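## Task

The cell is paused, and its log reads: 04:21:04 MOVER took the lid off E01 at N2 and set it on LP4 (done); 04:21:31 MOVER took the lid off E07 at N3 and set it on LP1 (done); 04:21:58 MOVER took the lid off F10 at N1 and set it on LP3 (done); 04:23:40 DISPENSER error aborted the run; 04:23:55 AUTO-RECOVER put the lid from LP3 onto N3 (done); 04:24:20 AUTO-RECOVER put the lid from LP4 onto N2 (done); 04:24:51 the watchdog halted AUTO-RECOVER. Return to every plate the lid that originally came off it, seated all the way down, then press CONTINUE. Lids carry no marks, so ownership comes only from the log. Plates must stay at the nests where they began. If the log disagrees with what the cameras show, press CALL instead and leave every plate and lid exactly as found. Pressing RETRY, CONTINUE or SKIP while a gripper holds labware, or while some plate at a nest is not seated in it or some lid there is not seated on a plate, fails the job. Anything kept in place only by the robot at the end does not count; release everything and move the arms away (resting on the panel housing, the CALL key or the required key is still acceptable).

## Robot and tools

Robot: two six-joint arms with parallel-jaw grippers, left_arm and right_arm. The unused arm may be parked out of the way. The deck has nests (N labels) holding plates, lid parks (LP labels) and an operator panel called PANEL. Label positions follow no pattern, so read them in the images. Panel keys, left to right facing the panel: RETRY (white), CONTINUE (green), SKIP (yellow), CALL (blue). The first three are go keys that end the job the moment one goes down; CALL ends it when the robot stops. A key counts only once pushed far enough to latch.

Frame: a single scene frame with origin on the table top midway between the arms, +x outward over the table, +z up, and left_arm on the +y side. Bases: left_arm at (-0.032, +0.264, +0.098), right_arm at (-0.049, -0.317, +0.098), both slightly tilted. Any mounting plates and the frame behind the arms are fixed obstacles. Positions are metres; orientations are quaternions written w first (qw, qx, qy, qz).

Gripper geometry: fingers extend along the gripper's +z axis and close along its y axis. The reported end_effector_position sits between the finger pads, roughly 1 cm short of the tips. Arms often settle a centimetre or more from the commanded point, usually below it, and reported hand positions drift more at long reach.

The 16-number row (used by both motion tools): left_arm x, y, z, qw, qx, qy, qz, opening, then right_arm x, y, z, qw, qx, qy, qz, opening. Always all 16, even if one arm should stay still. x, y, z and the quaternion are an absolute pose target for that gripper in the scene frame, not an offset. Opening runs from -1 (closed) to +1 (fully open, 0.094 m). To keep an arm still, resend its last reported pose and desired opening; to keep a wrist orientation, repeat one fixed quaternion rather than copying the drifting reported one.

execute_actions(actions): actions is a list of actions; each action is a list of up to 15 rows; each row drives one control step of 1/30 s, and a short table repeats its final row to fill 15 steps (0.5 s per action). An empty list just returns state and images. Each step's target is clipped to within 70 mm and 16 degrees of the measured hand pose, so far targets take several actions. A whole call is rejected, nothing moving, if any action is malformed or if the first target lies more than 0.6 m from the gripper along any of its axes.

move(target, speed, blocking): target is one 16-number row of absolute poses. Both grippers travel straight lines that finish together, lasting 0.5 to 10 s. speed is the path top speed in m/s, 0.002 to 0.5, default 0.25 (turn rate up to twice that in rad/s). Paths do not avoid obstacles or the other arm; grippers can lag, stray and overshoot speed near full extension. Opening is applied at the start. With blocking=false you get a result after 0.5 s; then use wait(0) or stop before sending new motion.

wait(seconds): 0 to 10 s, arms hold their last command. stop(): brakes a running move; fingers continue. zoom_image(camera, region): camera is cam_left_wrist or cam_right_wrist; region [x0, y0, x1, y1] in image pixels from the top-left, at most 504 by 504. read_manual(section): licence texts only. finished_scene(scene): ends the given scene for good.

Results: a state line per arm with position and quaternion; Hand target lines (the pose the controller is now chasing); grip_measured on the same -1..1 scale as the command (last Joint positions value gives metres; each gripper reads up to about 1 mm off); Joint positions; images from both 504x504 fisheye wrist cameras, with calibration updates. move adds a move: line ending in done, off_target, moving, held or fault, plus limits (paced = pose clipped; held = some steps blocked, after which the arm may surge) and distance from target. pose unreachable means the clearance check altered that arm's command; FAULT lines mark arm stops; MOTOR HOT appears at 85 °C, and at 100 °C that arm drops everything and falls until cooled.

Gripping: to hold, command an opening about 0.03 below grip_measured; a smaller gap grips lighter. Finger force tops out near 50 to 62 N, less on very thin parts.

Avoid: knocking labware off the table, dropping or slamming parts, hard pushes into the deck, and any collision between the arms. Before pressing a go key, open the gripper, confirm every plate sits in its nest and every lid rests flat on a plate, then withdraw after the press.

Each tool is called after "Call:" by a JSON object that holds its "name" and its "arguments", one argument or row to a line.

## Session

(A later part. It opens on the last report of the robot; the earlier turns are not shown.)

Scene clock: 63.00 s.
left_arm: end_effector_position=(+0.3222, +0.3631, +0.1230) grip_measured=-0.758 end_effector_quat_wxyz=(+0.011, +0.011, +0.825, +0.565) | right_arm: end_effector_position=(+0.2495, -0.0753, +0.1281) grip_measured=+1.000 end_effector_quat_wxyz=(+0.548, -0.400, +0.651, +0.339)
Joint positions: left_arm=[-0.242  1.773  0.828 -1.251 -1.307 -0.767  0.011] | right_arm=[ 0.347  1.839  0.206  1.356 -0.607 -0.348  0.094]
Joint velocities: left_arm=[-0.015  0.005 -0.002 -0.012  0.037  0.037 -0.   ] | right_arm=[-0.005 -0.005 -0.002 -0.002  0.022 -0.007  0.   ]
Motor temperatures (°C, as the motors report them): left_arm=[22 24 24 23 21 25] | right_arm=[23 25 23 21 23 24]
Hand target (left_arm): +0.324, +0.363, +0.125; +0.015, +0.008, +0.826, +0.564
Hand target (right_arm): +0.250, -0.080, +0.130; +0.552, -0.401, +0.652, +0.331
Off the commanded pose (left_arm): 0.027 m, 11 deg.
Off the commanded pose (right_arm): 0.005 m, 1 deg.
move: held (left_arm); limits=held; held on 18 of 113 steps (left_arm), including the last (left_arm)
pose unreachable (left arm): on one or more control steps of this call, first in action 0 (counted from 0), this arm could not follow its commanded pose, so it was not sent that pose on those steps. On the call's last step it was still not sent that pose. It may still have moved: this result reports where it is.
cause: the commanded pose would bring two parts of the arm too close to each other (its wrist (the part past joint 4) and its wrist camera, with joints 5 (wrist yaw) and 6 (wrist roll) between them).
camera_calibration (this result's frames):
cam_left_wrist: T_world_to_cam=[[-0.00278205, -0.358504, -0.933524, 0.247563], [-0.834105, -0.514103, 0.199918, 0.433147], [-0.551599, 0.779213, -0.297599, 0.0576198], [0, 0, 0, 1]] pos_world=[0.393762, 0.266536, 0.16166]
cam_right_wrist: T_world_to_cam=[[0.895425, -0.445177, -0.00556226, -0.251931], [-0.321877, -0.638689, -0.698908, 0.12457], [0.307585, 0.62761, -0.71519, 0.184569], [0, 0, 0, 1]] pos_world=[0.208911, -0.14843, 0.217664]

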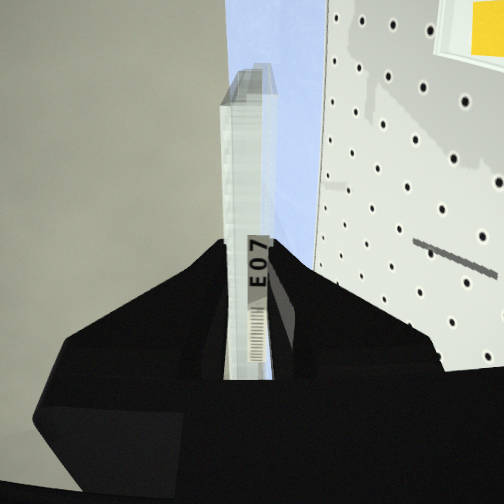

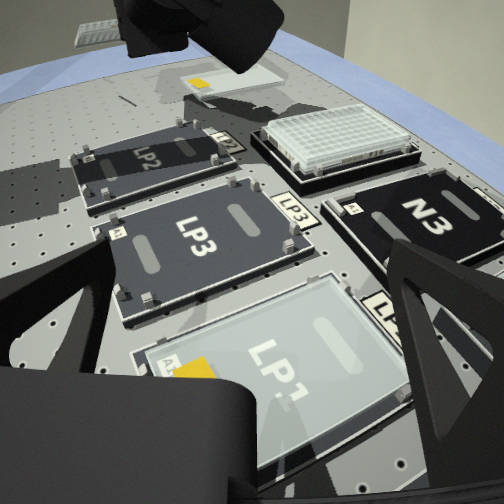

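Call:
{"name": "move", "arguments": {
  "target": [0.295,0.37,0.052,0,0,0.857,0.515,-0.79,0.25,-0.08,0.13,0.55,-0.4,0.65,0.33,1],
  "speed": 0.05
}}

Call:
{"name": "move", "arguments": {
  "target": [0.295,0.36,0.03,0,0,0.857,0.515,-0.45,0.25,-0.08,0.13,0.55,-0.4,0.65,0.33,1],
  "speed": 0.03
}}

Call:
{"name": "move", "arguments": {
  "target": [0.295,0.32,0.045,0,0,0.87,0.49,-0.45,0.25,-0.08,0.13,0.55,-0.4,0.65,0.33,1],
  "speed": 0.03
}}

Scene clock: 65.23 s.
left_arm: end_effector_position=(+0.3047, +0.3653, +0.0642) grip_measured=-0.758 end_effector_quat_wxyz=(+0.019, -0.010, +0.856, +0.517) | right_arm: end_effector_position=(+0.2495, -0.0753, +0.1281) grip_measured=+1.000 end_effector_quat_wxyz=(+0.548, -0.400, +0.651, +0.339)
Joint positions: left_arm=[-0.201  1.796  0.718 -0.805 -1.229 -0.502  0.011] | right_arm=[ 0.347  1.839  0.206  1.356 -0.607 -0.348  0.094]
Joint velocities: left_arm=[-0.015 -0.005 -0.007  0.022 -0.037  0.051 -0.   ] | right_arm=[ 0.015 -0.005 -0.002 -0.012 -0.022 -0.007  0.   ]
Motor temperatures (°C, as the motors report them): left_arm=[22 24 24 23 21 25] | right_arm=[23 25 23 21 23 24]
Hand target (left_arm): +0.296, +0.370, +0.052; -0.001, -0.001, +0.857, +0.516
Hand target (right_arm): +0.250, -0.080, +0.130; +0.552, -0.401, +0.652, +0.331
Off the commanded pose (left_arm): 0.016 m, 3 deg.
Off the commanded pose (right_arm): 0.005 m, 1 deg.
move: off_target (left_arm)
camera_calibration (this result's frames):
cam_left_wrist: T_world_to_cam=[[0.0392519, -0.461161, -0.886448, 0.215121], [-0.828763, -0.510623, 0.228946, 0.426611], [-0.558222, 0.725668, -0.402236, 0.0570511], [0, 0, 0, 1]] pos_world=[0.376963, 0.275643, 0.115971]
cam_right_wrist: T_world_to_cam=[[0.895425, -0.445177, -0.00556226, -0.251931], [-0.321877, -0.638689, -0.698908, 0.12457], [0.307585, 0.62761, -0.71519, 0.184569], [0, 0, 0, 1]] pos_world=[0.208911, -0.14843, 0.217664]

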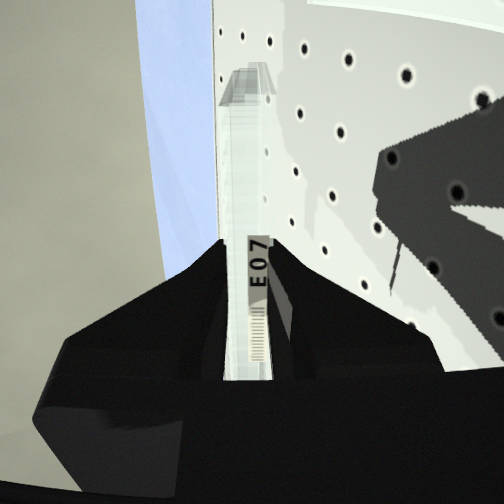

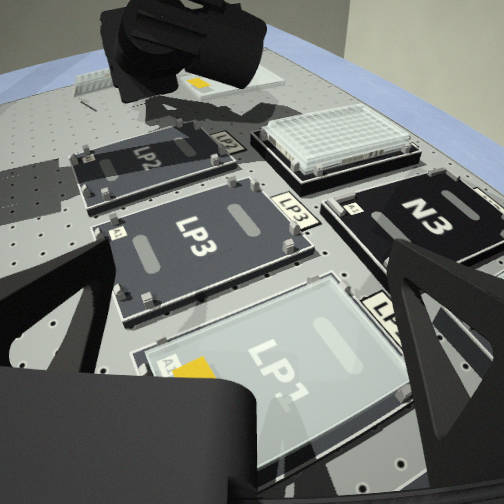

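Scene clock: 66.73 s.
left_arm: end_effector_position=(+0.2946, +0.3616, +0.0376) grip_measured=-0.452 end_effector_quat_wxyz=(-0.001, +0.004, +0.857, +0.516) | right_arm: end_effector_position=(+0.2495, -0.0753, +0.1281) grip_measured=+1.000 end_effector_quat_wxyz=(+0.548, -0.400, +0.651, +0.339)
Joint positions: left_arm=[-0.201  1.881  0.718 -0.77  -1.216 -0.504  0.026] | right_arm=[ 0.347  1.839  0.206  1.356 -0.607 -0.348  0.094]
Joint velocities: left_arm=[-0.005 -0.005 -0.007 -0.002 -0.051 -0.051 -0.001] | right_arm=[-0.005 -0.005  0.012  0.007 -0.022 -0.007  0.   ]
Motor temperatures (°C, as the motors report them): left_arm=[22 24 24 23 21 25] | right_arm=[23 25 23 21 23 24]
Hand target (left_arm): +0.295, +0.360, +0.030; +0.000, +0.000, +0.857, +0.515
Hand target (right_arm): +0.250, -0.080, +0.130; +0.552, -0.401, +0.652, +0.331
Off the commanded pose (left_arm): 0.008 m, 1 deg.
Off the commanded pose (right_arm): 0.005 m, 1 deg.
move: done
camera_calibration (this result's frames):
cam_left_wrist: T_world_to_cam=[[-0.00630493, -0.463453, -0.886099, 0.204476], [-0.817594, -0.507812, 0.271417, 0.416555], [-0.575761, 0.72618, -0.375715, 0.0473243], [0, 0, 0, 1]] pos_world=[0.36911, 0.271931, 0.0859059]
cam_right_wrist: T_world_to_cam=[[0.895425, -0.445177, -0.00556226, -0.251931], [-0.321877, -0.638689, -0.698908, 0.12457], [0.307585, 0.62761, -0.71519, 0.184569], [0, 0, 0, 1]] pos_world=[0.208911, -0.14843, 0.217664]

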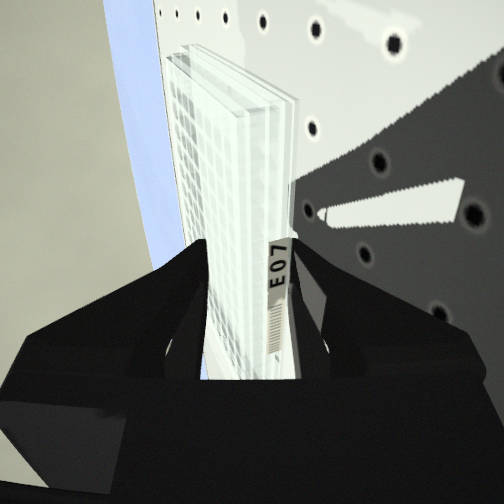

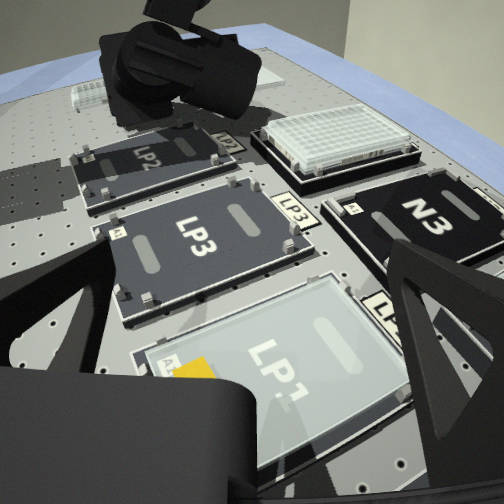

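Scene clock: 68.43 s.
left_arm: end_effector_position=(+0.2874, +0.3257, +0.0442) grip_measured=-0.452 end_effector_quat_wxyz=(-0.004, -0.001, +0.871, +0.491) | right_arm: end_effector_position=(+0.2495, -0.0753, +0.1281) grip_measured=+1.000 end_effector_quat_wxyz=(+0.548, -0.400, +0.651, +0.339)
Joint positions: left_arm=[-0.304  1.881  0.749 -0.953 -1.119 -0.686  0.026] | right_arm=[ 0.347  1.839  0.206  1.356 -0.607 -0.348  0.094]
Joint velocities: left_arm=[-0.024 -0.005  0.002  0.002  0.007 -0.051  0.001] | right_arm=[-0.005 -0.015 -0.012 -0.002 -0.022 -0.022  0.   ]
Motor temperatures (°C, as the motors report them): left_arm=[22 24 23 23 21 25] | right_arm=[23 25 23 21 23 24]
Hand target (left_arm): +0.294, +0.320, +0.045; +0.000, +0.000, +0.872, +0.490
Hand target (right_arm): +0.250, -0.080, +0.130; +0.552, -0.401, +0.652, +0.331
Off the commanded pose (left_arm): 0.010 m, 0 deg.
Off the commanded pose (right_arm): 0.005 m, 1 deg.
move: done
camera_calibration (this result's frames):
cam_left_wrist: T_world_to_cam=[[0.0000910638, -0.514622, -0.857417, 0.207184], [-0.812484, -0.499899, 0.299953, 0.385377], [-0.582984, 0.69661, -0.418168, 0.0853332], [0, 0, 0, 1]] pos_world=[0.362842, 0.239827, 0.0977312]
cam_right_wrist: T_world_to_cam=[[0.895425, -0.445177, -0.00556226, -0.251931], [-0.321877, -0.638689, -0.698908, 0.12457], [0.307585, 0.62761, -0.71519, 0.184569], [0, 0, 0, 1]] pos_world=[0.208911, -0.14843, 0.217664]

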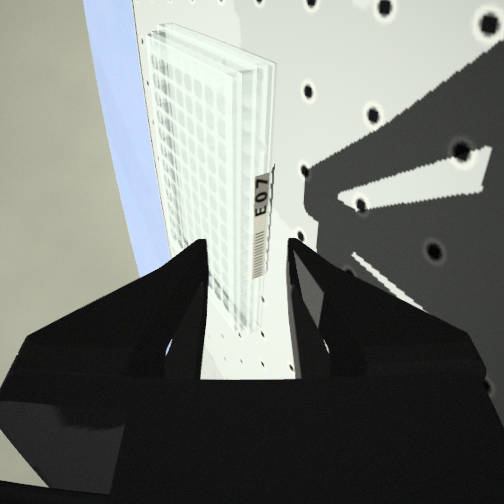

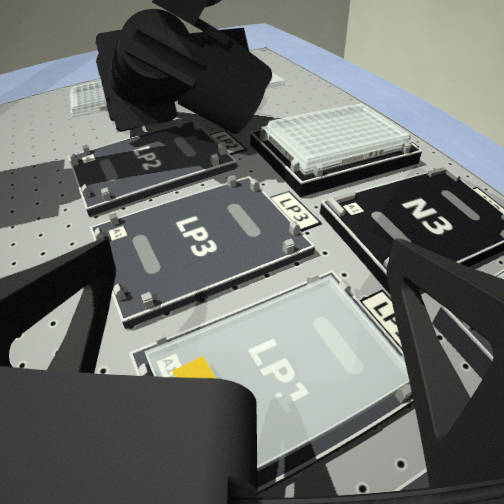

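Call:
{"name": "move", "arguments": {
  "target": [0.31,0.36,0.15,0,0,1,0,-0.45,0.27,-0.17,0.09,0.56,-0.3,0.736,0.23,1]
}}

Call:
{"name": "move", "arguments": {
  "target": [0.285,0.405,0.055,0,0,1,0,1,0.27,-0.17,0.09,0.56,-0.3,0.736,0.23,1],
  "speed": 0.1
}}

Scene clock: 71.03 s.
left_arm: end_effector_position=(+0.2905, +0.3531, +0.1328) grip_measured=-0.452 end_effector_quat_wxyz=(-0.028, -0.002, +1.000, +0.001) | right_arm: end_effector_position=(+0.2748, -0.1649, +0.0953) grip_measured=+1.000 end_effector_quat_wxyz=(+0.565, -0.306, +0.730, +0.235)
Joint positions: left_arm=[ 0.158  1.246  0.751 -0.983 -0.139  0.173  0.026] | right_arm=[ 0.113  1.967  0.136  1.543 -0.514 -0.348  0.094]
Joint velocities: left_arm=[-0.005  0.005  0.007  0.012  0.022  0.022 -0.   ] | right_arm=[-0.005  0.005  0.002  0.007  0.081  0.007  0.   ]
Motor temperatures (°C, as the motors report them): left_arm=[22 24 24 23 21 25] | right_arm=[23 25 23 21 23 24]
Hand target (left_arm): +0.307, +0.362, +0.151; -0.006, -0.004, +1.000, +0.003
Hand target (right_arm): +0.270, -0.170, +0.090; +0.558, -0.300, +0.738, +0.231
Off the commanded pose (left_arm): 0.027 m, 3 deg.
Off the commanded pose (right_arm): 0.009 m, 1 deg.
joint sent to its limit (right arm) — the command would take joint 4 (wrist pitch) past its upper limit, so that joint was sent only as far as its limit.
move: off_target (left_arm)
camera_calibration (this result's frames):
cam_left_wrist: T_world_to_cam=[[0.00667186, -0.999962, -0.00567095, 0.353613], [-0.783409, -0.00875131, 0.621445, 0.15047], [-0.621471, 0.000296482, -0.783437, 0.410728], [0, 0, 0, 1]] pos_world=[0.370776, 0.354794, 0.230276]
cam_right_wrist: T_world_to_cam=[[0.714455, -0.699681, -0.000906052, -0.307326], [-0.54031, -0.550895, -0.636066, 0.121094], [0.444544, 0.45493, -0.771634, 0.148849], [0, 0, 0, 1]] pos_world=[0.218829, -0.216036, 0.191602]

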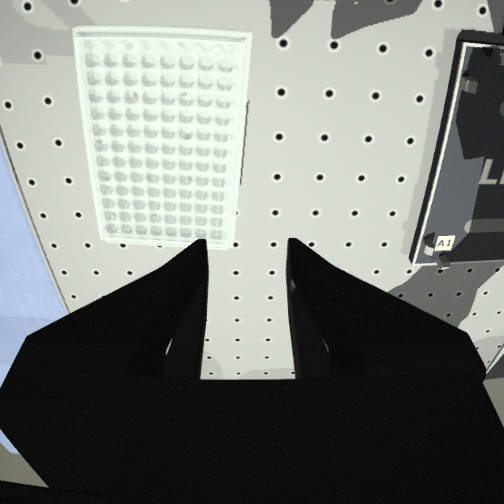

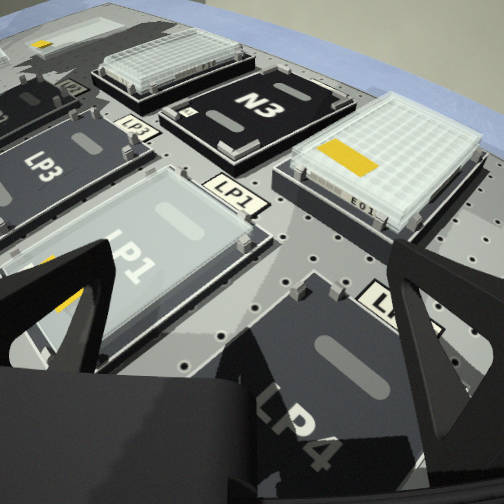

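Scene clock: 72.40 s.
left_arm: end_effector_position=(+0.2918, +0.4052, +0.0642) grip_measured=+0.999 end_effector_quat_wxyz=(+0.005, -0.002, +1.000, +0.004) | right_arm: end_effector_position=(+0.2750, -0.1652, +0.0952) grip_measured=+1.000 end_effector_quat_wxyz=(+0.565, -0.305, +0.730, +0.234)
Joint positions: left_arm=[ 0.345  1.383  0.679 -0.687 -0.102  0.369  0.094] | right_arm=[ 0.113  1.967  0.136  1.543 -0.512 -0.348  0.094]
Joint velocities: left_arm=[ 0.005  0.005 -0.007 -0.002  0.022 -0.007 -0.   ] | right_arm=[ 0.005  0.015  0.007  0.007  0.022 -0.037  0.   ]
Motor temperatures (°C, as the motors report them): left_arm=[22 24 24 23 21 25] | right_arm=[23 25 23 21 23 24]
Hand target (left_arm): +0.287, +0.406, +0.055; -0.001, -0.000, +1.000, +0.001
Hand target (right_arm): +0.270, -0.170, +0.090; +0.559, -0.301, +0.737, +0.230
Off the commanded pose (left_arm): 0.011 m, 1 deg.
Off the commanded pose (right_arm): 0.009 m, 1 deg.
joint sent to its limit (right arm) — the command would take joint 4 (wrist pitch) past its upper limit, so that joint was sent only as far as its limit.
move: off_target (left_arm)
camera_calibration (this result's frames):
cam_left_wrist: T_world_to_cam=[[0.00601135, -0.999911, -0.0119213, 0.405801], [-0.822357, -0.0117259, 0.56885, 0.210442], [-0.568939, 0.00638397, -0.822355, 0.342438], [0, 0, 0, 1]] pos_world=[0.365446, 0.406047, 0.166733]
cam_right_wrist: T_world_to_cam=[[0.713238, -0.700922, -0.000458192, -0.307547], [-0.541352, -0.550449, -0.635566, 0.121315], [0.44523, 0.453558, -0.772046, 0.148409], [0, 0, 0, 1]] pos_world=[0.218952, -0.216101, 0.191542]

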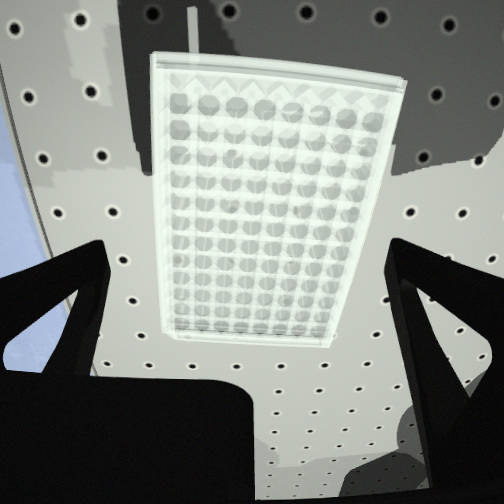

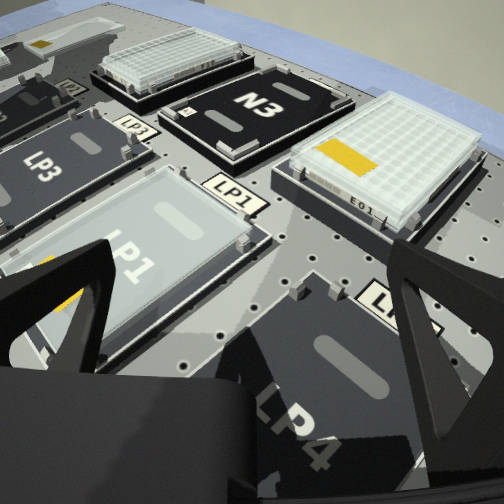

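Call:
{"name": "move", "arguments": {
  "target": [0.277,0.401,0.026,0,0.048,1,0,1,0.27,-0.17,0.09,0.56,-0.3,0.736,0.23,1],
  "speed": 0.04
}}

Call:
{"name": "move", "arguments": {
  "target": [0.277,0.401,0.026,0,0.048,1,0,0.62,0.27,-0.17,0.09,0.56,-0.3,0.736,0.23,1],
  "speed": 0.04
}}

Scene clock: 74.03 s.
left_arm: end_effector_position=(+0.2844, +0.4002, +0.0358) grip_measured=+0.999 end_effector_quat_wxyz=(+0.007, +0.048, +0.999, +0.004) | right_arm: end_effector_position=(+0.2750, -0.1652, +0.0952) grip_measured=+1.000 end_effector_quat_wxyz=(+0.565, -0.305, +0.730, +0.234)
Joint positions: left_arm=[ 0.349  1.442  0.633 -0.577 -0.099  0.473  0.094] | right_arm=[ 0.113  1.967  0.136  1.543 -0.512 -0.348  0.094]
Joint velocities: left_arm=[-0.034 -0.005 -0.012  0.012  0.022 -0.007  0.001] | right_arm=[-0.005 -0.015  0.007 -0.002 -0.007  0.007  0.   ]
Motor temperatures (°C, as the motors report them): left_arm=[22 24 24 23 21 25] | right_arm=[23 25 23 21 23 24]
Hand target (left_arm): +0.277, +0.401, +0.026; -0.000, +0.048, +0.999, -0.000
Hand target (right_arm): +0.270, -0.170, +0.090; +0.559, -0.301, +0.737, +0.230
Off the commanded pose (left_arm): 0.012 m, 1 deg.
Off the commanded pose (right_arm): 0.009 m, 1 deg.
joint sent to its limit (right arm) — the command would take joint 4 (wrist pitch) past its upper limit, so that joint was sent only as far as its limit.
move: off_target (left_arm)
camera_calibration (this result's frames):
cam_left_wrist: T_world_to_cam=[[-0.0937781, -0.995512, -0.0127052, 0.42715], [-0.821707, 0.0701874, 0.565572, 0.187654], [-0.562142, 0.0634782, -0.824601, 0.290211], [0, 0, 0, 1]] pos_world=[0.357393, 0.39364, 0.138603]
cam_right_wrist: T_world_to_cam=[[0.712995, -0.701169, -0.000368485, -0.307591], [-0.54156, -0.550359, -0.635466, 0.121359], [0.445367, 0.453284, -0.772129, 0.148321], [0, 0, 0, 1]] pos_world=[0.218977, -0.216114, 0.19153]

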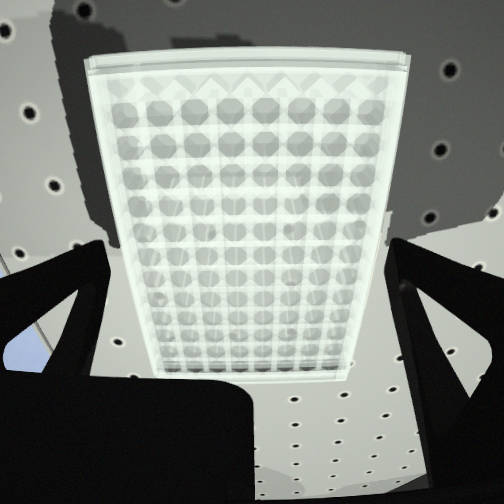

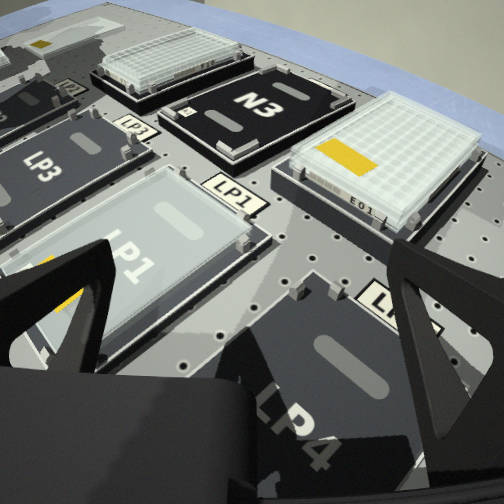

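Scene clock: 74.73 s.
left_arm: end_effector_position=(+0.2844, +0.4002, +0.0358) grip_measured=+0.658 end_effector_quat_wxyz=(+0.007, +0.049, +0.999, +0.004) | right_arm: end_effector_position=(+0.2750, -0.1652, +0.0952) grip_measured=+1.000 end_effector_quat_wxyz=(+0.565, -0.305, +0.730, +0.234)
Joint positions: left_arm=[ 0.349  1.442  0.633 -0.577 -0.099  0.474  0.078] | right_arm=[ 0.113  1.967  0.136  1.543 -0.512 -0.348  0.094]
Joint velocities: left_arm=[-0.005 -0.015 -0.012 -0.002  0.037 -0.022  0.   ] | right_arm=[-0.005 -0.005 -0.007  0.007  0.022  0.007  0.   ]
Motor temperatures (°C, as the motors report them): left_arm=[22 24 24 23 21 25] | right_arm=[23 25 23 21 23 24]
Hand target (left_arm): +0.277, +0.401, +0.026; -0.000, +0.048, +0.999, +0.000
Hand target (right_arm): +0.270, -0.170, +0.090; +0.559, -0.301, +0.737, +0.230
Off the commanded pose (left_arm): 0.012 m, 1 deg.
Off the commanded pose (right_arm): 0.009 m, 1 deg.
joint sent to its limit (right arm) — the command would take joint 4 (wrist pitch) past its upper limit, so that joint was sent only as far as its limit.
move: off_target (left_arm)
camera_calibration (this result's frames):
cam_left_wrist: T_world_to_cam=[[-0.095297, -0.995368, -0.0127271, 0.427525], [-0.821593, 0.0714279, 0.565583, 0.187124], [-0.562053, 0.0643548, -0.824593, 0.289834], [0, 0, 0, 1]] pos_world=[0.357384, 0.393526, 0.138602]
cam_right_wrist: T_world_to_cam=[[0.712995, -0.701169, -0.000368485, -0.307591], [-0.54156, -0.550359, -0.635466, 0.121359], [0.445367, 0.453284, -0.772129, 0.148321], [0, 0, 0, 1]] pos_world=[0.218977, -0.216114, 0.19153]

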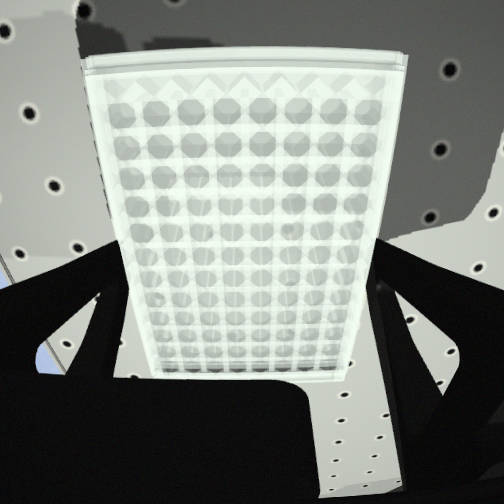

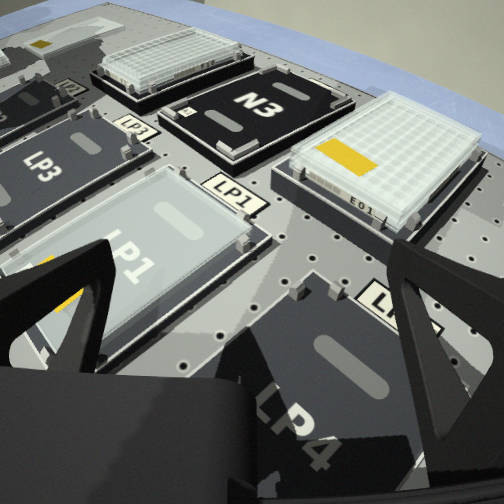

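Call:
{"name": "move", "arguments": {
  "target": [0.30,0.40,0.15,0,0.03,1,0,0.62,0.27,-0.17,0.09,0.56,-0.3,0.736,0.23,1],
  "speed": 0.1
}}

Call:
{"name": "move", "arguments": {
  "target": [0.47,-0.02,0.19,0,0.02,1,0,0.62,0.27,-0.17,0.09,0.56,-0.3,0.736,0.23,1],
  "speed": 0.2
}}

Call:
{"name": "move", "arguments": {
  "target": [0.45,0.0,0.068,0,0.02,1,0,0.62,0.27,-0.17,0.09,0.56,-0.3,0.736,0.23,1],
  "speed": 0.06
}}

Scene clock: 76.37 s.
left_arm: end_effector_position=(+0.2790, +0.3948, +0.1315) grip_measured=+0.658 end_effector_quat_wxyz=(-0.020, +0.031, +0.999, -0.009) | right_arm: end_effector_position=(+0.2750, -0.1652, +0.0952) grip_measured=+1.000 end_effector_quat_wxyz=(+0.565, -0.305, +0.730, +0.234)
Joint positions: left_arm=[ 0.31   1.227  0.746 -0.97  -0.102  0.394  0.078] | right_arm=[ 0.113  1.967  0.136  1.543 -0.512 -0.348  0.094]
Joint velocities: left_arm=[-0.024 -0.015 -0.007  0.002 -0.007  0.066 -0.   ] | right_arm=[-0.024 -0.005 -0.007  0.007  0.007  0.022  0.   ]
Motor temperatures (°C, as the motors report them): left_arm=[22 24 24 23 21 25] | right_arm=[23 25 23 21 23 24]
Hand target (left_arm): +0.297, +0.399, +0.151; +0.001, +0.030, +1.000, -0.000
Hand target (right_arm): +0.270, -0.170, +0.090; +0.559, -0.301, +0.737, +0.230
Off the commanded pose (left_arm): 0.028 m, 3 deg.
Off the commanded pose (right_arm): 0.009 m, 1 deg.
joint sent to its limit (right arm) — the command would take joint 4 (wrist pitch) past its upper limit, so that joint was sent only as far as its limit.
move: off_target (left_arm)
camera_calibration (this result's frames):
cam_left_wrist: T_world_to_cam=[[-0.0604213, -0.998058, 0.0151648, 0.41061], [-0.790486, 0.0571208, 0.609811, 0.12013], [-0.609493, 0.024858, -0.792402, 0.39062], [0, 0, 0, 1]] pos_world=[0.357851, 0.393241, 0.230045]
cam_right_wrist: T_world_to_cam=[[0.712995, -0.701169, -0.000368485, -0.307591], [-0.54156, -0.550359, -0.635466, 0.121359], [0.445367, 0.453284, -0.772129, 0.148321], [0, 0, 0, 1]] pos_world=[0.218977, -0.216114, 0.19153]

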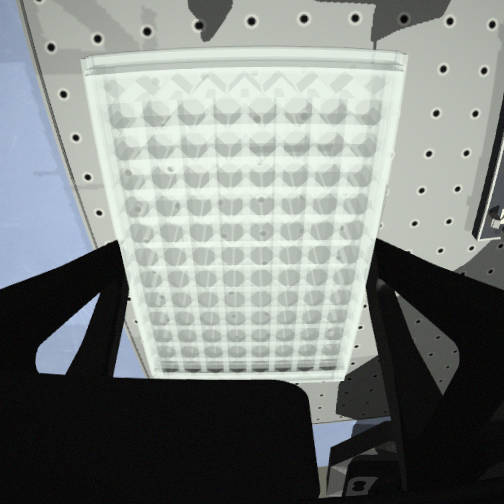

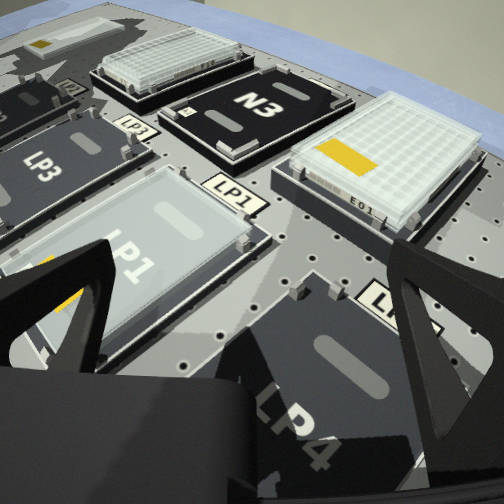

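Scene clock: 79.13 s.
left_arm: end_effector_position=(+0.4508, -0.0134, +0.1883) grip_measured=+0.658 end_effector_quat_wxyz=(-0.004, +0.024, +1.000, -0.004) | right_arm: end_effector_position=(+0.2750, -0.1652, +0.0952) grip_measured=+1.000 end_effector_quat_wxyz=(+0.565, -0.305, +0.730, +0.234)
Joint positions: left_arm=[-0.63   1.849  1.507 -1.218 -0.184 -0.563  0.078] | right_arm=[ 0.113  1.967  0.136  1.543 -0.512 -0.348  0.094]
Joint velocities: left_arm=[ 0.005 -0.015 -0.002 -0.022  0.037  0.007 -0.001] | right_arm=[-0.005 -0.015  0.002  0.002 -0.037 -0.022  0.   ]
Motor temperatures (°C, as the motors report them): left_arm=[22 24 25 23 21 25] | right_arm=[23 25 23 21 23 24]
Hand target (left_arm): +0.463, -0.023, +0.194; +0.002, +0.019, +1.000, -0.006
Hand target (right_arm): +0.270, -0.170, +0.090; +0.559, -0.301, +0.737, +0.230
Off the commanded pose (left_arm): 0.020 m, 1 deg.
Off the commanded pose (right_arm): 0.009 m, 1 deg.
joint sent to its limit (right arm) — the command would take joint 4 (wrist pitch) past its upper limit, so that joint was sent only as far as its limit.
move: off_target (left_arm)
camera_calibration (this result's frames):
cam_left_wrist: T_world_to_cam=[[-0.0462539, -0.998923, 0.00369986, 0.00843576], [-0.811353, 0.0397288, 0.583205, 0.258716], [-0.582724, 0.0239736, -0.812317, 0.542179], [0, 0, 0, 1]] pos_world=[0.526241, -0.0148498, 0.289506]
cam_right_wrist: T_world_to_cam=[[0.712995, -0.701169, -0.000368485, -0.307591], [-0.54156, -0.550359, -0.635466, 0.121359], [0.445367, 0.453284, -0.772129, 0.148321], [0, 0, 0, 1]] pos_world=[0.218977, -0.216114, 0.19153]

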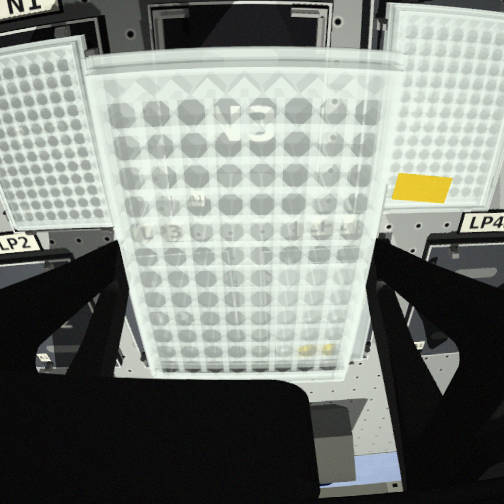

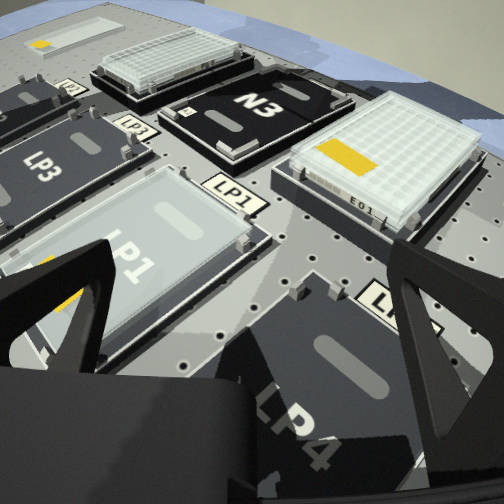

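Scene clock: 81.53 s.
left_arm: end_effector_position=(+0.4525, -0.0083, +0.0880) grip_measured=+0.658 end_effector_quat_wxyz=(+0.009, +0.021, +1.000, -0.007) | right_arm: end_effector_position=(+0.2750, -0.1652, +0.0952) grip_measured=+1.000 end_effector_quat_wxyz=(+0.565, -0.305, +0.730, +0.234)
Joint positions: left_arm=[-0.588  1.946  1.37  -0.951 -0.19  -0.522  0.078] | right_arm=[ 0.113  1.967  0.136  1.543 -0.512 -0.348  0.094]
Joint velocities: left_arm=[-0.015  0.005  0.017  0.007 -0.007 -0.007 -0.   ] | right_arm=[-0.015  0.005  0.007  0.007 -0.022 -0.037  0.   ]
Motor temperatures (°C, as the motors report them): left_arm=[22 24 25 23 21 25] | right_arm=[23 25 23 21 23 24]
Hand target (left_arm): +0.451, -0.001, +0.068; -0.000, +0.020, +1.000, +0.000
Hand target (right_arm): +0.270, -0.170, +0.090; +0.559, -0.301, +0.737, +0.230
Off the commanded pose (left_arm): 0.022 m, 1 deg.
Off the commanded pose (right_arm): 0.009 m, 1 deg.
joint sent to its limit (right arm) — the command would take joint 4 (wrist pitch) past its upper limit, so that joint was sent only as far as its limit.
move: off_target (left_arm)
camera_calibration (this result's frames):
cam_left_wrist: T_world_to_cam=[[-0.0391604, -0.999183, 0.00994473, 0.0102257], [-0.826131, 0.0379736, 0.562196, 0.326902], [-0.562115, 0.0138002, -0.826944, 0.453467], [0, 0, 0, 1]] pos_world=[0.525365, -0.00845418, 0.191107]
cam_right_wrist: T_world_to_cam=[[0.712995, -0.701169, -0.000368485, -0.307591], [-0.54156, -0.550359, -0.635466, 0.121359], [0.445367, 0.453284, -0.772129, 0.148321], [0, 0, 0, 1]] pos_world=[0.218977, -0.216114, 0.19153]

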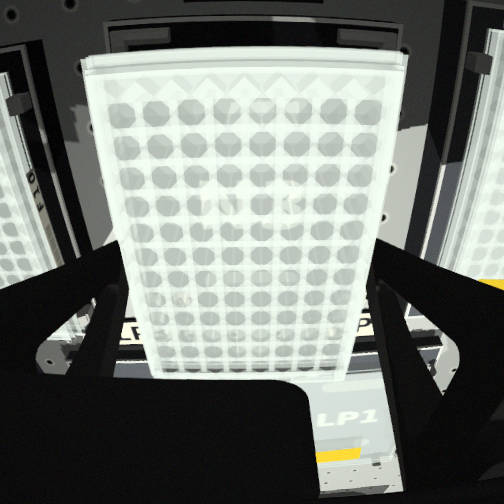

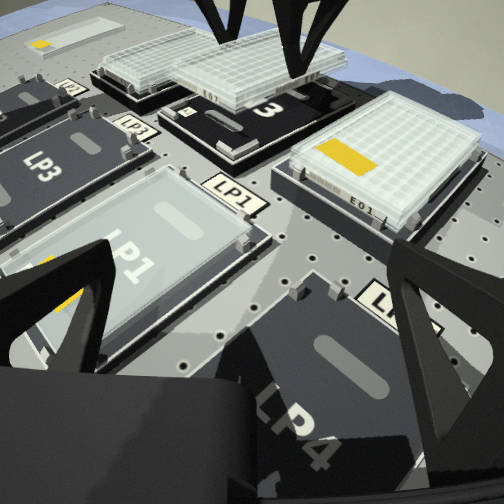

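Call:
{"name": "move", "arguments": {
  "target": [0.449,-0.004,0.041,-0.009,0.024,1,0.006,0.62,0.27,-0.17,0.09,0.56,-0.3,0.736,0.23,1],
  "speed": 0.03
}}

Call:
{"name": "zoom_image", "arguments": {
  "camera": "cam_right_wrist",
  "region": [150,20,380,190]
}}

Scene clock: 83.47 s.
left_arm: end_effector_position=(+0.4499, -0.0115, +0.0622) grip_measured=+0.658 end_effector_quat_wxyz=(+0.001, +0.025, +1.000, -0.001) | right_arm: end_effector_position=(+0.2750, -0.1652, +0.0952) grip_measured=+1.000 end_effector_quat_wxyz=(+0.565, -0.305, +0.730, +0.234)
Joint positions: left_arm=[-0.587  1.996  1.37  -0.923 -0.192 -0.517  0.078] | right_arm=[ 0.113  1.967  0.136  1.543 -0.512 -0.348  0.094]
Joint velocities: left_arm=[-0.005 -0.005  0.002 -0.007  0.007 -0.022 -0.   ] | right_arm=[-0.015 -0.015  0.002 -0.012 -0.051  0.007  0.   ]
Motor temperatures (°C, as the motors report them): left_arm=[22 24 24 23 21 25] | right_arm=[23 25 23 21 23 24]
Hand target (left_arm): +0.449, -0.004, +0.041; -0.009, +0.024, +1.000, +0.006
Hand target (right_arm): +0.270, -0.170, +0.090; +0.559, -0.301, +0.737, +0.230
Off the commanded pose (left_arm): 0.022 m, 1 deg.
Off the commanded pose (right_arm): 0.009 m, 1 deg.
joint sent to its limit (right arm) — the command would take joint 4 (wrist pitch) past its upper limit, so that joint was sent only as far as its limit.
move: off_target (left_arm)
camera_calibration (this result's frames):
cam_left_wrist: T_world_to_cam=[[-0.0477705, -0.998855, -0.00238899, 0.0118385], [-0.81625, 0.0376586, 0.57647, 0.334068], [-0.57572, 0.0294883, -0.817115, 0.436364], [0, 0, 0, 1]] pos_world=[0.524473, -0.0136233, 0.164008]
cam_right_wrist: T_world_to_cam=[[0.712995, -0.701169, -0.000368485, -0.307591], [-0.54156, -0.550359, -0.635466, 0.121359], [0.445367, 0.453284, -0.772129, 0.148321], [0, 0, 0, 1]] pos_world=[0.218977, -0.216114, 0.19153]

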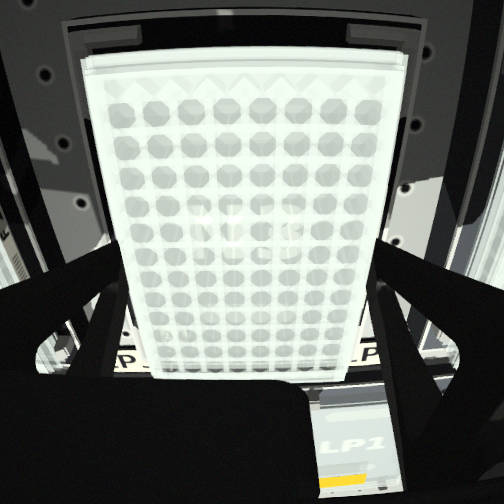

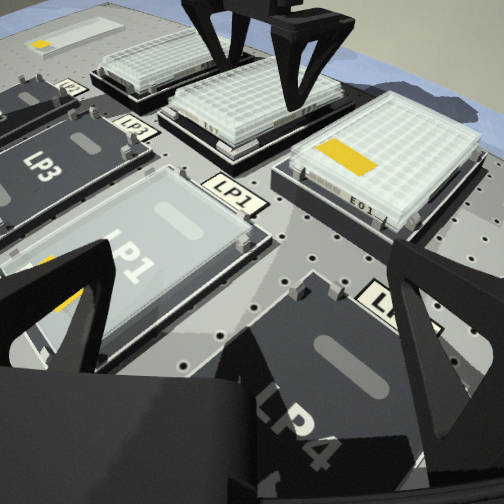

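Region (150, 20, 380, 190) of cam_right_wrist's 504x504 image, scaled by 2.191, with more detail than that image has; it fills the top 373 rows of this view, and the rest is white.

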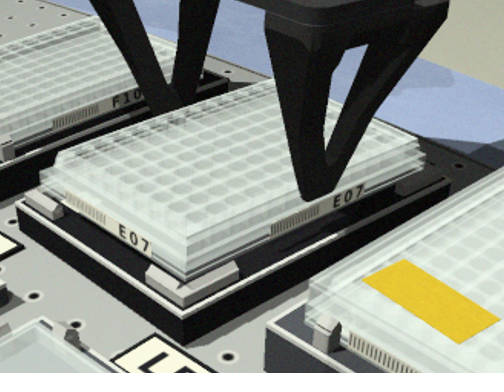

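Slightly high at the near end; nudge forward and down, release.

Call:
{"name": "execute_actions", "arguments": {
  "actions": [
    [[0.453,-0.004,0.037,-0.005,0.024,1,0.004,0.62,0.27,-0.17,0.09,0.56,-0.3,0.736,0.23,1]],
    [[0.453,-0.004,0.05,-0.005,0.024,1,0.004,0.62,0.27,-0.17,0.09,0.56,-0.3,0.736,0.23,1]],
    [[0.453,-0.004,0.05,-0.005,0.024,1,0.004,1,0.27,-0.17,0.09,0.56,-0.3,0.736,0.23,1]]
  ]
}}

Call:
{"name": "zoom_image", "arguments": {
  "camera": "cam_right_wrist",
  "region": [150,20,380,190]
}}

Call:
{"name": "move", "arguments": {
  "target": [0.455,-0.022,0.16,0,0.02,1,0,1,0.27,-0.17,0.09,0.56,-0.3,0.736,0.23,1],
  "speed": 0.08
}}

Call:
{"name": "move", "arguments": {
  "target": [0.46,0.35,0.17,0,0,1,0,1,0.27,-0.07,0.10,0.58,-0.26,0.75,0.2,1]
}}

Call:
{"name": "move", "arguments": {
  "target": [0.438,0.36,0.035,-0.008,0,1,0,1,0.27,-0.07,0.10,0.58,-0.26,0.75,0.2,1],
  "speed": 0.08
}}

Scene clock: 85.17 s.
left_arm: end_effector_position=(+0.4513, -0.0113, +0.0583) grip_measured=+0.999 end_effector_quat_wxyz=(+0.002, +0.028, +1.000, -0.001) | right_arm: end_effector_position=(+0.2750, -0.1652, +0.0952) grip_measured=+1.000 end_effector_quat_wxyz=(+0.565, -0.305, +0.730, +0.234)
Joint positions: left_arm=[-0.584  2.003  1.37  -0.913 -0.193 -0.508  0.094] | right_arm=[ 0.113  1.967  0.136  1.543 -0.512 -0.348  0.094]
Joint velocities: left_arm=[-0.005 -0.005 -0.002 -0.012  0.007  0.037  0.   ] | right_arm=[ 0.015 -0.005  0.002 -0.017 -0.007 -0.051  0.   ]
Motor temperatures (°C, as the motors report them): left_arm=[22 24 24 23 21 25] | right_arm=[23 25 23 21 23 24]
Hand target (left_arm): +0.453, -0.004, +0.050; -0.005, +0.024, +1.000, +0.004
Hand target (right_arm): +0.270, -0.170, +0.090; +0.559, -0.301, +0.737, +0.230
Off the commanded pose (left_arm): 0.011 m, 1 deg.
Off the commanded pose (right_arm): 0.009 m, 1 deg.
joint sent to its limit (right arm) — the command would take joint 4 (wrist pitch) past its upper limit, so that joint was sent only as far as its limit.
camera_calibration (this result's frames):
cam_left_wrist: T_world_to_cam=[[-0.0530158, -0.998592, -0.00208225, 0.0144016], [-0.817327, 0.0421941, 0.574628, 0.338085], [-0.57373, 0.0321662, -0.818412, 0.433235], [0, 0, 0, 1]] pos_world=[0.52565, -0.0138195, 0.160322]
cam_right_wrist: T_world_to_cam=[[0.712995, -0.701169, -0.000368485, -0.307591], [-0.54156, -0.550359, -0.635466, 0.121359], [0.445367, 0.453284, -0.772129, 0.148321], [0, 0, 0, 1]] pos_world=[0.218977, -0.216114, 0.19153]

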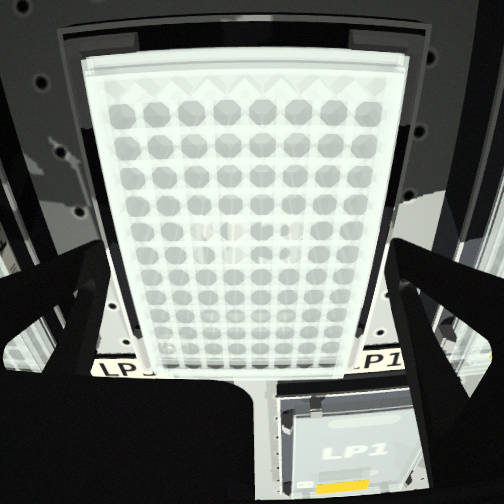

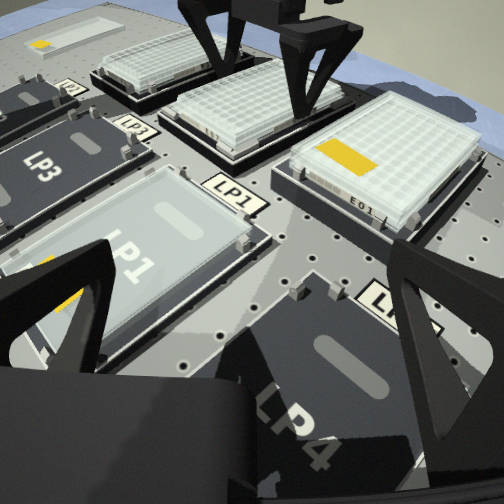

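Region (150, 20, 380, 190) of cam_right_wrist's 504x504 image, scaled by 2.191, with more detail than that image has; it fills the top 373 rows of this view, and the rest is white.

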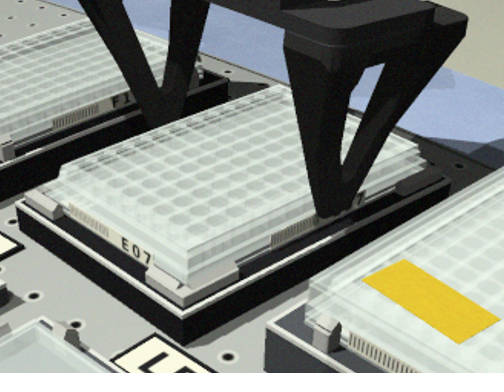

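Scene clock: 86.83 s.
left_arm: end_effector_position=(+0.4387, -0.0082, +0.1322) grip_measured=+0.999 end_effector_quat_wxyz=(-0.023, +0.024, +0.999, +0.014) | right_arm: end_effector_position=(+0.2750, -0.1652, +0.0952) grip_measured=+1.000 end_effector_quat_wxyz=(+0.565, -0.305, +0.730, +0.234)
Joint positions: left_arm=[-0.618  1.908  1.436 -1.138 -0.193 -0.562  0.094] | right_arm=[ 0.113  1.967  0.136  1.543 -0.512 -0.348  0.094]
Joint velocities: left_arm=[-0.005 -0.005  0.002 -0.017 -0.051 -0.007  0.001] | right_arm=[-0.005 -0.005 -0.012 -0.007  0.051  0.007  0.   ]
Motor temperatures (°C, as the motors report them): left_arm=[22 24 25 23 21 25] | right_arm=[23 25 23 21 23 24]
Hand target (left_arm): +0.452, -0.021, +0.161; +0.000, +0.020, +1.000, -0.001
Hand target (right_arm): +0.270, -0.170, +0.090; +0.559, -0.301, +0.737, +0.230
Off the commanded pose (left_arm): 0.035 m, 3 deg.
Off the commanded pose (right_arm): 0.009 m, 1 deg.
joint sent to its limit (right arm) — the command would take joint 4 (wrist pitch) past its upper limit, so that joint was sent only as far as its limit.
move: off_target (left_arm)
camera_calibration (this result's frames):
cam_left_wrist: T_world_to_cam=[[-0.0459204, -0.998436, -0.0319028, 0.0178629], [-0.789204, 0.0166814, 0.613905, 0.267465], [-0.612412, 0.0533686, -0.788735, 0.499598], [0, 0, 0, 1]] pos_world=[0.517865, -0.0132895, 0.230422]
cam_right_wrist: T_world_to_cam=[[0.712995, -0.701169, -0.000368485, -0.307591], [-0.54156, -0.550359, -0.635466, 0.121359], [0.445367, 0.453284, -0.772129, 0.148321], [0, 0, 0, 1]] pos_world=[0.218977, -0.216114, 0.19153]

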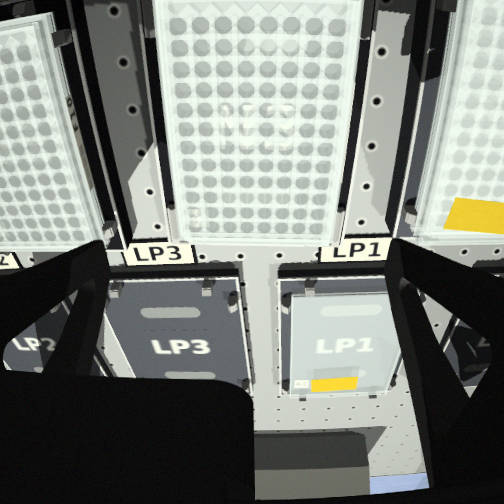

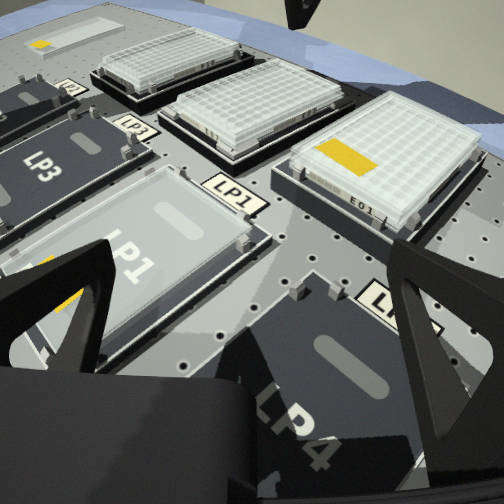

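Scene clock: 88.87 s.
left_arm: end_effector_position=(+0.4530, +0.3501, +0.1516) grip_measured=+0.999 end_effector_quat_wxyz=(-0.022, -0.005, +1.000, +0.004) | right_arm: end_effector_position=(+0.2720, -0.0729, +0.1031) grip_measured=+1.000 end_effector_quat_wxyz=(+0.578, -0.265, +0.748, +0.191)
Joint positions: left_arm=[ 0.08   1.6    1.224 -1.102 -0.151  0.091  0.094] | right_arm=[ 0.596  2.002  0.226  1.543  0.078 -0.202  0.094]
Joint velocities: left_arm=[-0.005 -0.005 -0.007  0.002 -0.022  0.007 -0.001] | right_arm=[ 0.005 -0.005 -0.007 -0.002  0.007 -0.066  0.   ]
Motor temperatures (°C, as the motors report them): left_arm=[22 24 25 23 21 25] | right_arm=[23 25 23 21 23 24]
Hand target (left_arm): +0.464, +0.351, +0.169; -0.001, +0.000, +1.000, +0.004
Hand target (right_arm): +0.270, -0.070, +0.100; +0.576, -0.262, +0.749, +0.196
Off the commanded pose (left_arm): 0.020 m, 3 deg.
Off the commanded pose (right_arm): 0.005 m, 1 deg.
joint sent to its limit (right arm) — the command would take joint 4 (wrist pitch) past its upper limit, so that joint was sent only as far as its limit.
move: off_target (left_arm)
camera_calibration (this result's frames):
cam_left_wrist: T_world_to_cam=[[0.0122283, -0.999852, -0.012123, 0.348034], [-0.790181, -0.0170921, 0.612635, 0.273394], [-0.612751, 0.00208788, -0.790273, 0.522887], [0, 0, 0, 1]] pos_world=[0.532175, 0.351564, 0.249952]
cam_right_wrist: T_world_to_cam=[[0.620919, -0.783682, 0.0174051, -0.22358], [-0.601668, -0.490705, -0.630242, 0.195727], [0.50245, 0.380857, -0.776204, 0.0935456], [0, 0, 0, 1]] pos_world=[0.209586, -0.114799, 0.199857]

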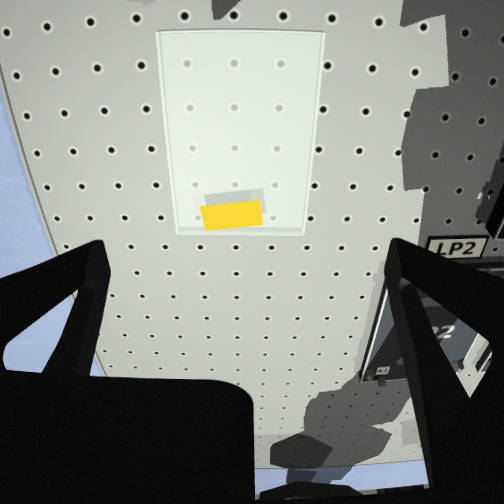

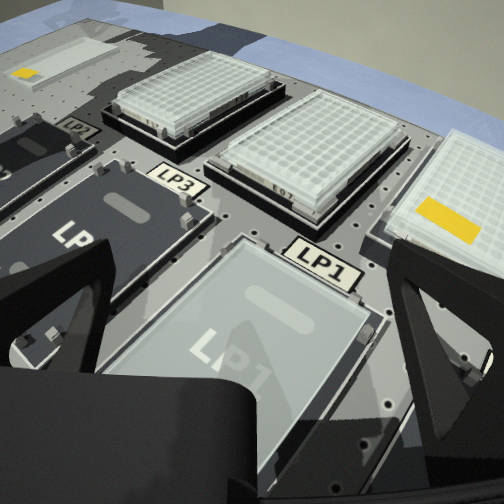

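Scene clock: 90.73 s.
left_arm: end_effector_position=(+0.4461, +0.3566, +0.0502) grip_measured=+0.999 end_effector_quat_wxyz=(+0.002, +0.000, +1.000, +0.002) | right_arm: end_effector_position=(+0.2720, -0.0729, +0.1031) grip_measured=+1.000 end_effector_quat_wxyz=(+0.578, -0.263, +0.748, +0.193)
Joint positions: left_arm=[ 0.129  1.722  1.081 -0.783 -0.136  0.157  0.094] | right_arm=[ 0.596  2.002  0.226  1.543  0.078 -0.195  0.094]
Joint velocities: left_arm=[-0.005  0.005 -0.012 -0.002 -0.081 -0.007  0.001] | right_arm=[-0.005 -0.005  0.002 -0.002 -0.022  0.007  0.   ]
Motor temperatures (°C, as the motors report them): left_arm=[22 24 25 23 21 25] | right_arm=[23 25 23 21 23 24]
Hand target (left_arm): +0.440, +0.360, +0.035; -0.008, -0.000, +1.000, +0.000
Hand target (right_arm): +0.270, -0.070, +0.100; +0.576, -0.260, +0.749, +0.199
Off the commanded pose (left_arm): 0.018 m, 1 deg.
Off the commanded pose (right_arm): 0.005 m, 1 deg.
joint sent to its limit (right arm) — the command would take joint 4 (wrist pitch) past its upper limit, so that joint was sent only as far as its limit.
move: off_target (left_arm)
camera_calibration (this result's frames):
cam_left_wrist: T_world_to_cam=[[0.00181345, -0.999959, -0.00891593, 0.357858], [-0.818224, -0.00660951, 0.574862, 0.340813], [-0.574897, 0.00625274, -0.818202, 0.421481], [0, 0, 0, 1]] pos_world=[0.52052, 0.35746, 0.152126]
cam_right_wrist: T_world_to_cam=[[0.61966, -0.784792, 0.0111411, -0.222673], [-0.604906, -0.486573, -0.630346, 0.19692], [0.500111, 0.383861, -0.776234, 0.094404], [0, 0, 0, 1]] pos_world=[0.209887, -0.115174, 0.199888]

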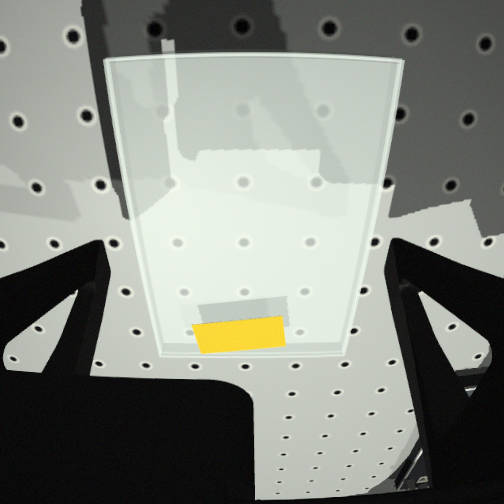

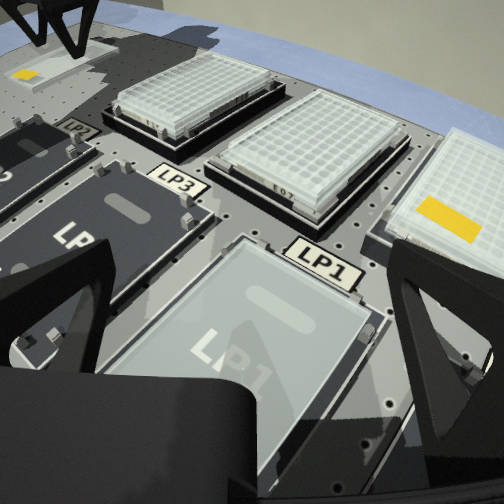

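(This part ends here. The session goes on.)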